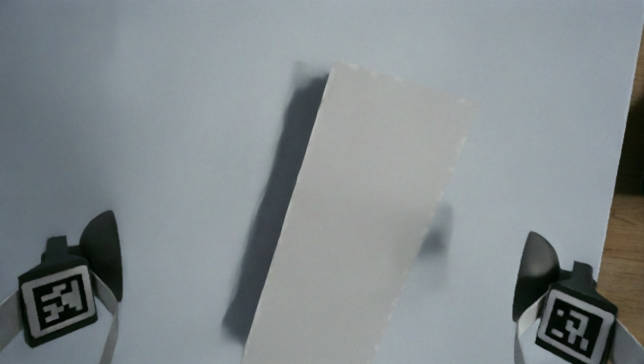

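Room to spare; steepen pitch, lower, grip.

Emit:
execute_actions:
  actions:
    - {"r1":{"joints":{"wrist_pitch_rad":-1.4,"lift_m":0.905}}}
  cameras: []

Emit:
execute_actions:
  actions:
    - {"r1":{"joints":{"gripper_m":0.03}}}
  cameras: []

Emit:
execute_actions:
  actions:
    - {"r1":{"joints":{"lift_m":1.08}}}
  cameras: ["r1_wrist_camera"]

Scene clock: 69.57 s.
r1.base_odometry: x=-0.707 y=+1.131 heading=-0.785 (m, m, rad; r1's odometry frame)
r1.turned_by_wheels: +0.000 (rad since the last result)
r1.turned_by_imu: +0.000 (rad since the last result)
r1.base_tilt: forward=+0.4 right=-0.5 (deg)
r1.lidar_m: 2.13 1.81 1.32 1.27 1.31 1.77 2.60 1.11 1.30 1.24 0.75 2.15
r1.head_depth_mm: - - 797 1611 1425 1273 1148 / 1083 904 778 1611 1424 1274 1146 / - 903 765 1618 1421 1269 1161 / 1148 875 772 1620 1422 1264 1161 / 1108 895 772 1605 1423 1268 1140 / 1098 891 769 1607 1406 1260 1140 / 1096 891 781 1603 1417 1257 1134
r1.base_status: not commanded
r1.joint_positions: lift_m=+0.905 arm_m=+0.520 wrist_yaw_rad=+0.000 wrist_pitch_rad=-1.396 wrist_roll_rad=+1.566 gripper_m=+0.179 head_pan_rad=-1.577 head_tilt_rad=-0.889
r1.joint_status: all done
r1.motor_effort: left_wheel=+2(2) right_wheel=-1(2) lift_m=+28(28) arm_m=+4(3) wrist_yaw_rad=+0(0) wrist_pitch_rad=-2(3) wrist_roll_rad=+2(2) gripper_m=+0(0) head_pan_rad=+3(3) head_tilt_rad=-4(4) (%)
r1.hand_pose: x=-0.0215 y=-0.6852 z=+0.7873 quat_wxyz=(+0.002, +0.001, -0.766, -0.643) (m; r1's base frame)
r1.wrist_depth_mm: 199 191 181 171 163 157 152 / 204 196 185 146 164 160 156 / 212 201 189 147 144 163 158 / 217 207 160 151 172 166 163 / 223 210 163 155 178 170 828 / - 218 168 159 182 176 862 / 238 223 173 166 187 179 -
r2.base_odometry: x=+0.566 y=+0.565 heading=+2.095 (m, m, rad; r2's odometry frame)
r2.turned_by_wheels: +0.000 (rad since the last result)
r2.turned_by_imu: +0.000 (rad since the last result)
r2.base_tilt: forward=+0.8 right=+0.0 (deg)
r2.lidar_m: 2.31 2.45 2.15 2.09 2.21 2.51 2.46 1.05 0.80 0.78 0.82 1.17
r2.head_depth_mm: 3207 3363 3563 3434 878 725 940 / 3225 3399 3517 3719 882 731 946 / 3240 3426 3548 3753 888 732 948 / 3224 3387 2730 3687 894 736 954 / 3233 3358 3504 3821 897 743 955 / 3228 3390 3625 3748 904 743 958 / 3302 3444 3637 3789 912 745 963
r2.base_status: not commanded
r2.joint_positions: lift_m=+0.280 arm_m=+0.000 wrist_yaw_rad=+2.916 wrist_pitch_rad=-0.336 wrist_roll_rad=+0.011 gripper_m=+0.037 head_pan_rad=-1.563 head_tilt_rad=-0.297
r2.joint_status: not commanded
r2.motor_effort: left_wheel=+3(2) right_wheel=-2(2) lift_m=+21(23) arm_m=+0(0) wrist_yaw_rad=+1(1) wrist_pitch_rad=+8(8) wrist_roll_rad=+0(0) gripper_m=+0(0) head_pan_rad=-3(3) head_tilt_rad=-2(1) (%)
r2.hand_pose: x=+0.0310 y=+0.0831 z=+0.3116 quat_wxyz=(+0.197, +0.710, +0.038, +0.676) (m; r2's base frame)
r2.wrist_depth_mm: - - - - - - - / - - - - - - - / - - - - - - - / 867 - 857 877 850 850 837 / 681 - 707 680 691 676 665 / 558 556 - 544 - 547 540 / 476 484 - 478 471 465 463
r3.base_odometry: x=+1.604 y=+0.191 heading=+2.880 (m, m, rad; r3's odometry frame)
r3.turned_by_wheels: +0.000 (rad since the last result)
r3.turned_by_imu: +0.001 (rad since the last result)
r3.base_tilt: forward=-0.4 right=-0.7 (deg)
r3.lidar_m: 2.20 2.31 1.05 1.57 1.27 2.64 2.57 1.32 0.99 0.96 1.01 1.39
r3.head_depth_mm: 3399 3587 3787 3952 954 1104 1202 / 3457 3677 3861 3928 963 1105 1203 / 3421 3657 - 3081 977 1114 1211 / 3442 - 3961 - 987 1121 1214 / 3426 3644 3927 - 999 1127 1215 / 3477 3673 3920 - 1005 1127 1219 / 3518 3627 1036 1023 1022 1134 1229
r3.base_status: not commanded
r3.joint_positions: lift_m=+0.280 arm_m=-0.003 wrist_yaw_rad=+2.927 wrist_pitch_rad=-0.512 wrist_roll_rad=+0.019 gripper_m=+0.037 head_pan_rad=-1.563 head_tilt_rad=-0.297
r3.joint_status: not commanded
r3.motor_effort: left_wheel=-2(2) right_wheel=+1(0) lift_m=+14(14) arm_m=+0(1) wrist_yaw_rad=+0(0) wrist_pitch_rad=+4(4) wrist_roll_rad=+0(0) gripper_m=-1(0) head_pan_rad=-3(2) head_tilt_rad=-2(2) (%)
r3.hand_pose: x=+0.0238 y=+0.0643 z=+0.2725 quat_wxyz=(+0.252, +0.705, +0.103, +0.655) (m; r3's base frame)
r3.wrist_depth_mm: - - - - - - - / 849 - 902 904 938 975 942 / 684 - 720 733 745 764 775 / 579 - 593 613 617 621 637 / 505 508 - 530 530 521 534 / - - - 443 460 456 463 / - - - 405 406 410 414
pictures: none
No camera images: the call's "cameras" was empty. Leave "cameras" out to get every camera's image.

Scene clock: 71.53 s.
r1.base_odometry: x=-0.707 y=+1.131 heading=-0.785 (m, m, rad; r1's odometry frame)
r1.turned_by_wheels: +0.000 (rad since the last result)
r1.turned_by_imu: +0.000 (rad since the last result)
r1.base_tilt: forward=+0.3 right=-0.5 (deg)
r1.lidar_m: 2.13 1.80 1.33 1.27 1.31 1.77 2.61 1.11 1.30 1.24 0.75 2.14
r1.head_depth_mm: - - 798 1607 1429 1271 1146 / 1097 902 778 1617 1429 1271 1149 / - 901 761 1621 1423 1266 1163 / 1149 888 772 1618 1417 1264 1160 / 1108 896 770 1617 1419 1258 1140 / 1104 894 769 1609 1405 1257 1139 / 1099 890 784 1604 1419 1256 1135
r1.base_status: not commanded
r1.joint_positions: lift_m=+0.905 arm_m=+0.520 wrist_yaw_rad=-0.003 wrist_pitch_rad=-1.368 wrist_roll_rad=+1.577 gripper_m=+0.031 head_pan_rad=-1.577 head_tilt_rad=-0.889
r1.joint_status: all done
r1.motor_effort: left_wheel=+1(3) right_wheel=-1(1) lift_m=+26(28) arm_m=+2(3) wrist_yaw_rad=+2(3) wrist_pitch_rad=-14(17) wrist_roll_rad=-3(3) gripper_m=-22(100) head_pan_rad=+3(3) head_tilt_rad=-4(4) (%)
r1.hand_pose: x=-0.0216 y=-0.6926 z=+0.7881 quat_wxyz=(-0.003, -0.003, -0.775, -0.632) (m; r1's base frame)
r1.wrist_depth_mm: 208 198 185 174 165 155 149 / 214 202 190 146 163 159 153 / 221 208 194 149 143 163 157 / 228 213 199 153 170 166 160 / 235 220 166 157 174 170 826 / 240 229 169 161 - 173 857 / 249 231 177 166 190 174 842
r2.base_odometry: x=+0.566 y=+0.565 heading=+2.095 (m, m, rad; r2's odometry frame)
r2.turned_by_wheels: +0.000 (rad since the last result)
r2.turned_by_imu: +0.000 (rad since the last result)
r2.base_tilt: forward=+0.7 right=+0.2 (deg)
r2.lidar_m: 2.32 2.45 2.14 2.10 2.22 2.51 2.46 1.05 0.80 0.78 0.82 1.17
r2.head_depth_mm: 3229 3352 3598 3501 878 725 942 / 3204 3339 3548 3713 882 728 944 / 3232 3384 3534 3738 889 733 946 / 3197 3433 2729 3749 893 735 953 / 3251 3425 3566 3738 898 739 957 / 3217 3436 3595 3752 903 744 958 / 3254 3456 3628 3765 908 748 964
r2.base_status: not commanded
r2.joint_positions: lift_m=+0.280 arm_m=+0.000 wrist_yaw_rad=+2.916 wrist_pitch_rad=-0.336 wrist_roll_rad=+0.011 gripper_m=+0.037 head_pan_rad=-1.563 head_tilt_rad=-0.297
r2.joint_status: not commanded
r2.motor_effort: left_wheel=+2(1) right_wheel=-1(2) lift_m=+21(23) arm_m=+0(0) wrist_yaw_rad=+1(0) wrist_pitch_rad=+8(8) wrist_roll_rad=+1(0) gripper_m=-1(1) head_pan_rad=-3(2) head_tilt_rad=-2(2) (%)
r2.hand_pose: x=+0.0310 y=+0.0831 z=+0.3116 quat_wxyz=(+0.197, +0.710, +0.038, +0.676) (m; r2's base frame)
r2.wrist_depth_mm: - - - - - - - / - - - - - - - / - - - - - - - / 888 - 884 878 857 845 838 / 684 - 702 676 677 666 653 / 554 546 - 540 - 554 542 / 480 483 - 486 454 459 462
r3.base_odometry: x=+1.604 y=+0.191 heading=+2.880 (m, m, rad; r3's odometry frame)
r3.turned_by_wheels: +0.000 (rad since the last result)
r3.turned_by_imu: +0.000 (rad since the last result)
r3.base_tilt: forward=-0.5 right=-0.7 (deg)
r3.lidar_m: 2.21 2.32 1.05 1.57 1.27 2.64 2.57 1.32 0.99 0.96 1.01 1.39
r3.head_depth_mm: 3449 3654 3828 3931 954 1113 1192 / 3459 3627 3981 3945 968 1112 1201 / 3470 3619 3901 3108 970 1115 1205 / 3437 - 3993 - 985 1119 1205 / 3477 3672 3994 - 997 1124 1217 / 3426 3687 3925 - 1005 1124 1219 / 3490 3540 1042 1014 1013 1134 1229
r3.base_status: not commanded
r3.joint_positions: lift_m=+0.280 arm_m=-0.003 wrist_yaw_rad=+2.927 wrist_pitch_rad=-0.512 wrist_roll_rad=+0.019 gripper_m=+0.037 head_pan_rad=-1.563 head_tilt_rad=-0.297
r3.joint_status: not commanded
r3.motor_effort: left_wheel=-2(2) right_wheel=+1(1) lift_m=+14(14) arm_m=+0(1) wrist_yaw_rad=+1(0) wrist_pitch_rad=+4(4) wrist_roll_rad=+0(0) gripper_m=-1(0) head_pan_rad=-2(2) head_tilt_rad=-3(1) (%)
r3.hand_pose: x=+0.0238 y=+0.0643 z=+0.2725 quat_wxyz=(+0.252, +0.705, +0.103, +0.655) (m; r3's base frame)
r3.wrist_depth_mm: - - - - - - - / 835 - 901 902 916 934 983 / 697 - 711 740 749 752 753 / 581 - 593 605 600 614 637 / 506 503 - 532 525 531 529 / - - - 443 463 457 466 / - - - 399 401 414 411
pictures: none
No camera images: the call's "cameras" was empty. Leave "cameras" out to get every camera's image.

Scene clock: 73.97 s.
r1.base_odometry: x=-0.707 y=+1.131 heading=-0.785 (m, m, rad; r1's odometry frame)
r1.turned_by_wheels: +0.000 (rad since the last result)
r1.turned_by_imu: +0.000 (rad since the last result)
r1.base_tilt: forward=+0.4 right=-0.5 (deg)
r1.lidar_m: 2.13 1.80 1.32 1.27 1.31 1.78 2.61 1.11 1.30 1.24 0.75 2.15
r1.head_depth_mm: 1121 907 779 1626 1429 1275 1146 / 1117 903 777 1618 1422 1269 1148 / 1116 901 775 1615 1426 1268 1161 / 1106 898 771 1615 1418 1266 1158 / 1102 896 771 1605 1408 1263 1141 / 1097 892 769 1607 1415 1262 1138 / 1096 891 783 1611 1413 1264 1138
r1.base_status: not commanded
r1.joint_positions: lift_m=+1.080 arm_m=+0.520 wrist_yaw_rad=-0.002 wrist_pitch_rad=-1.397 wrist_roll_rad=+1.577 gripper_m=+0.030 head_pan_rad=-1.577 head_tilt_rad=-0.889
r1.joint_status: all done
r1.motor_effort: left_wheel=+2(2) right_wheel=-1(2) lift_m=+35(37) arm_m=+3(2) wrist_yaw_rad=+2(3) wrist_pitch_rad=-2(14) wrist_roll_rad=-3(3) gripper_m=-1(23) head_pan_rad=+3(3) head_tilt_rad=-5(4) (%)
r1.hand_pose: x=-0.0216 y=-0.6852 z=+0.9620 quat_wxyz=(-0.003, -0.003, -0.766, -0.643) (m; r1's base frame)
r1.wrist_depth_mm: 395 372 357 340 319 932 942 / 407 390 363 349 330 990 935 / 418 399 377 322 339 - - / 431 401 386 331 348 - - / 447 423 395 343 351 - - / 463 432 - 351 354 - - / 469 446 418 396 376 - -
r2.base_odometry: x=+0.566 y=+0.565 heading=+2.095 (m, m, rad; r2's odometry frame)
r2.turned_by_wheels: +0.000 (rad since the last result)
r2.turned_by_imu: +0.000 (rad since the last result)
r2.base_tilt: forward=+0.8 right=+0.0 (deg)
r2.lidar_m: 2.31 2.45 2.15 2.10 2.22 2.51 2.45 1.05 0.80 0.78 0.82 1.18
r2.head_depth_mm: 3202 3345 3557 3453 879 727 940 / 3200 3388 3448 3640 884 730 951 / 3215 3407 3521 3715 889 732 946 / 3174 3345 3524 3747 893 736 951 / 3232 3443 3530 3750 897 739 955 / 3272 3433 3600 3766 901 743 961 / 3224 3456 3635 3796 909 746 960
r2.base_status: not commanded
r2.joint_positions: lift_m=+0.280 arm_m=+0.000 wrist_yaw_rad=+2.916 wrist_pitch_rad=-0.336 wrist_roll_rad=+0.011 gripper_m=+0.037 head_pan_rad=-1.563 head_tilt_rad=-0.297
r2.joint_status: not commanded
r2.motor_effort: left_wheel=+2(1) right_wheel=-2(1) lift_m=+22(23) arm_m=+0(0) wrist_yaw_rad=+1(1) wrist_pitch_rad=+8(8) wrist_roll_rad=+0(0) gripper_m=-1(0) head_pan_rad=-3(3) head_tilt_rad=-2(1) (%)
r2.hand_pose: x=+0.0310 y=+0.0831 z=+0.3116 quat_wxyz=(+0.197, +0.710, +0.038, +0.676) (m; r2's base frame)
r2.wrist_depth_mm: - - - - - - - / - - - - - - - / - - - - - - - / 916 - 868 867 867 876 825 / 690 - 724 660 693 661 683 / 558 559 - 541 - 545 544 / 470 486 - 481 463 462 460
r3.base_odometry: x=+1.604 y=+0.191 heading=+2.880 (m, m, rad; r3's odometry frame)
r3.turned_by_wheels: +0.000 (rad since the last result)
r3.turned_by_imu: +0.000 (rad since the last result)
r3.base_tilt: forward=-0.5 right=-0.8 (deg)
r3.lidar_m: 2.21 2.32 1.05 1.57 1.26 2.64 2.57 1.32 0.99 0.96 1.01 1.39
r3.head_depth_mm: 3469 3611 3868 3912 957 1114 1200 / 3353 3647 3832 3989 962 1108 1198 / 3455 3685 3913 3065 970 1112 1213 / 3504 - - - 987 1116 1214 / 3407 3751 3905 - 994 1122 1211 / 3430 3741 3912 - 1006 1125 1219 / 3477 3702 1040 1014 1022 1135 1228
r3.base_status: not commanded
r3.joint_positions: lift_m=+0.280 arm_m=-0.003 wrist_yaw_rad=+2.927 wrist_pitch_rad=-0.512 wrist_roll_rad=+0.019 gripper_m=+0.037 head_pan_rad=-1.563 head_tilt_rad=-0.297
r3.joint_status: not commanded
r3.motor_effort: left_wheel=-2(2) right_wheel=+1(1) lift_m=+15(14) arm_m=-1(1) wrist_yaw_rad=+0(0) wrist_pitch_rad=+4(4) wrist_roll_rad=+0(0) gripper_m=-1(1) head_pan_rad=-2(2) head_tilt_rad=-3(2) (%)
r3.hand_pose: x=+0.0238 y=+0.0643 z=+0.2725 quat_wxyz=(+0.252, +0.705, +0.103, +0.655) (m; r3's base frame)
r3.wrist_depth_mm: - - - - - - - / 838 - 901 908 931 973 927 / 685 - 706 739 739 740 752 / 581 - 593 610 605 615 639 / 506 498 - 528 531 538 539 / - - - 438 460 464 463 / - - - 403 404 410 417
pictures: r1_wrist_camera
camera_calibration (this result's frames):
r1_wrist_camera: T_world_to_cam=[[-0.0366293, 0.983798, -0.175497, 0.843957], [0.985192, 0.0649842, 0.158661, -0.056311], [0.167495, -0.167086, -0.971611, 0.986844], [0, 0, 0, 1]] pos_world=[-0.0789006, -0.661735, 1.11587]
Images, in order (width x height): r1_wrist_camera 644x364.

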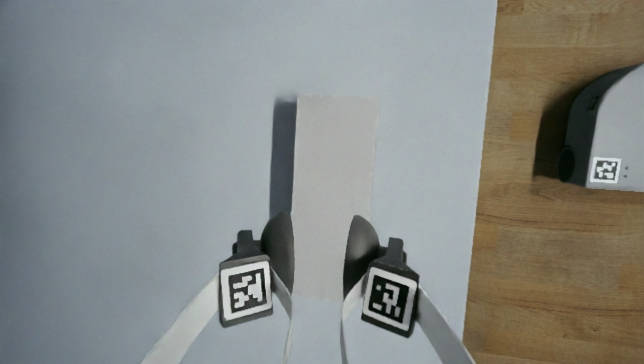

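Emit:
execute_actions:
  actions:
    - {"r1":{"joints":{"gripper_m":0.13}}}
  cameras: []

Emit:
execute_actions:
  actions:
    - {"r1":{"joints":{"lift_m":0.885}}}
  cameras: []

Emit:
execute_actions:
  actions:
    - {"r1":{"joints":{"gripper_m":-0.02}}}
  cameras: []

Emit:
execute_actions:
  actions:
    - {"r1":{"joints":{"lift_m":1.08}}}
  cameras: ["r1_wrist_camera"]

Scene clock: 80.13 s.
r1.base_odometry: x=-0.707 y=+1.131 heading=-0.785 (m, m, rad; r1's odometry frame)
r1.turned_by_wheels: +0.000 (rad since the last result)
r1.turned_by_imu: +0.000 (rad since the last result)
r1.base_tilt: forward=+0.3 right=-0.4 (deg)
r1.lidar_m: 2.13 1.80 1.32 1.27 1.31 1.78 2.61 1.11 1.29 1.24 0.75 2.14
r1.head_depth_mm: 1125 909 779 1626 1429 1279 1151 / 1118 905 778 1623 1424 1270 1145 / 1111 902 773 1619 1418 1264 1156 / 1108 897 772 1613 1418 1265 1160 / 1106 894 770 1610 1415 1261 1143 / 1098 892 768 1609 1415 1261 1139 / 1096 893 783 1606 1413 1258 1135
r1.base_status: not commanded
r1.joint_positions: lift_m=+1.080 arm_m=+0.520 wrist_yaw_rad=-0.002 wrist_pitch_rad=-1.397 wrist_roll_rad=+1.577 gripper_m=+0.130 head_pan_rad=-1.577 head_tilt_rad=-0.889
r1.joint_status: all done
r1.motor_effort: left_wheel=+2(2) right_wheel=-1(1) lift_m=+34(34) arm_m=+2(2) wrist_yaw_rad=+1(1) wrist_pitch_rad=-2(2) wrist_roll_rad=-3(3) gripper_m=+0(87) head_pan_rad=+3(3) head_tilt_rad=-3(4) (%)
r1.hand_pose: x=-0.0216 y=-0.6852 z=+0.9620 quat_wxyz=(-0.003, -0.003, -0.766, -0.643) (m; r1's base frame)
r1.wrist_depth_mm: 399 378 358 339 321 958 941 / 405 380 365 347 328 967 954 / 415 391 372 323 331 - - / 428 410 388 332 344 - - / 443 418 393 336 351 - - / 455 - 403 350 360 - - / 468 441 420 396 371 - -
r2.base_odometry: x=+0.566 y=+0.565 heading=+2.095 (m, m, rad; r2's odometry frame)
r2.turned_by_wheels: +0.000 (rad since the last result)
r2.turned_by_imu: +0.000 (rad since the last result)
r2.base_tilt: forward=+0.8 right=+0.0 (deg)
r2.lidar_m: 2.31 2.44 2.15 2.10 2.22 2.52 2.46 1.05 0.80 0.78 0.82 1.18
r2.head_depth_mm: 3211 3371 3517 3538 876 728 941 / 3195 3397 3517 3712 884 729 953 / 3198 3380 3529 3771 885 732 953 / 3184 3313 3512 3719 895 735 949 / 3243 3439 3526 3818 898 739 956 / 3259 3420 3578 3761 904 742 962 / 3257 3434 3654 3789 910 748 967
r2.base_status: not commanded
r2.joint_positions: lift_m=+0.280 arm_m=+0.000 wrist_yaw_rad=+2.916 wrist_pitch_rad=-0.336 wrist_roll_rad=+0.011 gripper_m=+0.037 head_pan_rad=-1.563 head_tilt_rad=-0.297
r2.joint_status: not commanded
r2.motor_effort: left_wheel=+2(2) right_wheel=-1(2) lift_m=+22(23) arm_m=+0(0) wrist_yaw_rad=+0(0) wrist_pitch_rad=+8(8) wrist_roll_rad=+0(0) gripper_m=+0(1) head_pan_rad=-3(3) head_tilt_rad=-2(1) (%)
r2.hand_pose: x=+0.0310 y=+0.0831 z=+0.3116 quat_wxyz=(+0.197, +0.710, +0.038, +0.676) (m; r2's base frame)
r2.wrist_depth_mm: - - - - - - - / - - - - - - - / - - - - - - - / 893 - 882 854 864 849 836 / 684 - 707 686 688 682 662 / 543 561 - 545 - 549 548 / 473 484 - 478 462 462 466
r3.base_odometry: x=+1.604 y=+0.191 heading=+2.880 (m, m, rad; r3's odometry frame)
r3.turned_by_wheels: +0.000 (rad since the last result)
r3.turned_by_imu: +0.001 (rad since the last result)
r3.base_tilt: forward=-0.5 right=-0.8 (deg)
r3.lidar_m: 2.21 2.32 1.05 1.57 1.27 2.64 2.56 1.32 0.99 0.97 1.01 1.39
r3.head_depth_mm: 3468 3628 3865 3797 951 1108 1194 / 3452 3641 3829 3955 962 1113 1198 / 3468 3519 3851 3068 972 1112 1209 / 3479 - 3958 - 985 1112 1212 / 3431 3640 3951 - 999 1123 1211 / 3471 3665 3837 - 1006 1126 1224 / 3424 3649 1037 1013 1024 1133 1224
r3.base_status: not commanded
r3.joint_positions: lift_m=+0.280 arm_m=-0.003 wrist_yaw_rad=+2.927 wrist_pitch_rad=-0.512 wrist_roll_rad=+0.019 gripper_m=+0.037 head_pan_rad=-1.563 head_tilt_rad=-0.297
r3.joint_status: not commanded
r3.motor_effort: left_wheel=-2(2) right_wheel=+1(1) lift_m=+14(14) arm_m=+0(0) wrist_yaw_rad=+0(0) wrist_pitch_rad=+4(4) wrist_roll_rad=+0(0) gripper_m=-1(1) head_pan_rad=-3(2) head_tilt_rad=-2(2) (%)
r3.hand_pose: x=+0.0238 y=+0.0643 z=+0.2725 quat_wxyz=(+0.252, +0.705, +0.103, +0.655) (m; r3's base frame)
r3.wrist_depth_mm: - - - - - - - / 837 - 885 907 927 941 - / 682 - 720 745 753 750 757 / 583 - 599 608 612 621 625 / 499 499 - 522 522 529 525 / - - - 437 461 460 464 / - - - 396 404 413 412
pictures: none
No camera images: the call's "cameras" was empty. Leave "cameras" out to get every camera's image.

Scene clock: 83.30 s.
r1.base_odometry: x=-0.707 y=+1.131 heading=-0.785 (m, m, rad; r1's odometry frame)
r1.turned_by_wheels: +0.000 (rad since the last result)
r1.turned_by_imu: +0.000 (rad since the last result)
r1.base_tilt: forward=+0.4 right=-0.5 (deg)
r1.lidar_m: 2.13 1.80 1.33 1.27 1.31 1.78 2.61 1.10 1.30 1.24 0.75 2.15
r1.head_depth_mm: - - - 1612 1424 1271 1149 / 1082 904 778 1613 1427 1274 1141 / - 898 775 1626 1415 1264 1160 / 1147 877 757 1621 1418 1269 1159 / 1104 895 771 1600 1419 1267 1141 / 1099 888 767 1605 1408 1263 1138 / 1098 888 784 1601 1408 1258 1136
r1.base_status: not commanded
r1.joint_positions: lift_m=+0.903 arm_m=+0.520 wrist_yaw_rad=-0.001 wrist_pitch_rad=-1.405 wrist_roll_rad=+1.575 gripper_m=+0.130 head_pan_rad=-1.577 head_tilt_rad=-0.890
r1.joint_status: lift_m contact_stop (moved -0.177 of -0.195)
r1.on_its_own: lift_m is slack since a contact_stop, until your next command for it (your +0.885 is given up)
r1.motor_effort: left_wheel=+1(1) right_wheel=-1(2) lift_m=+31(32) arm_m=+2(2) wrist_yaw_rad=+1(1) wrist_pitch_rad=+2(11) wrist_roll_rad=-2(3) gripper_m=+1(1) head_pan_rad=+3(4) head_tilt_rad=-4(4) (%)
r1.hand_pose: x=-0.0216 y=-0.6831 z=+0.7848 quat_wxyz=(-0.002, -0.002, -0.763, -0.646) (m; r1's base frame)
r1.wrist_depth_mm: 196 187 177 169 162 154 770 / 200 194 150 143 165 158 155 / 207 197 153 147 169 162 485 / 213 202 156 150 172 165 504 / 218 210 161 154 177 168 860 / 228 - 165 159 182 - 880 / 233 221 171 163 187 178 913
r2.base_odometry: x=+0.566 y=+0.565 heading=+2.095 (m, m, rad; r2's odometry frame)
r2.turned_by_wheels: +0.000 (rad since the last result)
r2.turned_by_imu: +0.000 (rad since the last result)
r2.base_tilt: forward=+0.8 right=-0.1 (deg)
r2.lidar_m: 2.31 2.45 2.15 2.09 2.22 2.52 2.45 1.04 0.80 0.78 0.82 1.17
r2.head_depth_mm: 3201 3391 3584 3491 881 726 941 / 3207 3383 3511 3704 881 732 945 / 3212 3399 3514 3685 888 732 952 / 3234 3379 2736 3737 895 738 954 / 3212 3429 3505 3825 897 738 959 / 3248 3367 3627 3734 906 744 960 / 3233 3350 3654 3816 909 750 964
r2.base_status: not commanded
r2.joint_positions: lift_m=+0.280 arm_m=+0.000 wrist_yaw_rad=+2.916 wrist_pitch_rad=-0.336 wrist_roll_rad=+0.011 gripper_m=+0.037 head_pan_rad=-1.563 head_tilt_rad=-0.297
r2.joint_status: not commanded
r2.motor_effort: left_wheel=+3(1) right_wheel=-2(1) lift_m=+21(23) arm_m=+0(0) wrist_yaw_rad=+0(1) wrist_pitch_rad=+8(8) wrist_roll_rad=+0(0) gripper_m=+0(1) head_pan_rad=-3(3) head_tilt_rad=-2(2) (%)
r2.hand_pose: x=+0.0310 y=+0.0831 z=+0.3116 quat_wxyz=(+0.197, +0.710, +0.038, +0.676) (m; r2's base frame)
r2.wrist_depth_mm: - - - - - - - / - - - - - - - / - - - - - - - / 903 - 894 857 860 842 847 / 682 - 724 674 697 666 654 / 564 555 - 535 - 537 541 / 471 489 - 478 464 463 458
r3.base_odometry: x=+1.604 y=+0.191 heading=+2.880 (m, m, rad; r3's odometry frame)
r3.turned_by_wheels: +0.000 (rad since the last result)
r3.turned_by_imu: +0.000 (rad since the last result)
r3.base_tilt: forward=-0.3 right=-0.8 (deg)
r3.lidar_m: 2.20 2.32 1.05 1.57 1.27 2.64 2.57 1.32 0.99 0.96 1.01 1.40
r3.head_depth_mm: 3466 3657 3890 3941 955 1109 1195 / 3386 3659 3780 - 965 1112 1202 / 3461 3588 3967 3064 975 1117 1213 / 3484 - 3993 - 981 1124 1210 / 3481 3645 3936 - 994 1124 1219 / 3507 3713 3953 - 1007 1128 1225 / 3601 3620 1041 1015 1021 1131 1229
r3.base_status: not commanded
r3.joint_positions: lift_m=+0.280 arm_m=-0.003 wrist_yaw_rad=+2.927 wrist_pitch_rad=-0.512 wrist_roll_rad=+0.019 gripper_m=+0.037 head_pan_rad=-1.563 head_tilt_rad=-0.297
r3.joint_status: not commanded
r3.motor_effort: left_wheel=-2(2) right_wheel=+1(1) lift_m=+14(14) arm_m=+0(0) wrist_yaw_rad=+0(1) wrist_pitch_rad=+4(4) wrist_roll_rad=+0(0) gripper_m=-1(1) head_pan_rad=-2(2) head_tilt_rad=-2(2) (%)
r3.hand_pose: x=+0.0238 y=+0.0643 z=+0.2725 quat_wxyz=(+0.252, +0.705, +0.103, +0.655) (m; r3's base frame)
r3.wrist_depth_mm: - - - - - - - / 836 - 857 905 920 933 948 / 700 - 703 732 745 747 751 / 573 - 598 602 606 627 632 / 492 499 - 545 539 536 541 / - - - 443 458 460 464 / - - - 401 401 405 414
pictures: none
No camera images: the call's "cameras" was empty. Leave "cameras" out to get every camera's image.

not run: a stop came earlier in this reply.

not run: a stop came earlier in this reply.


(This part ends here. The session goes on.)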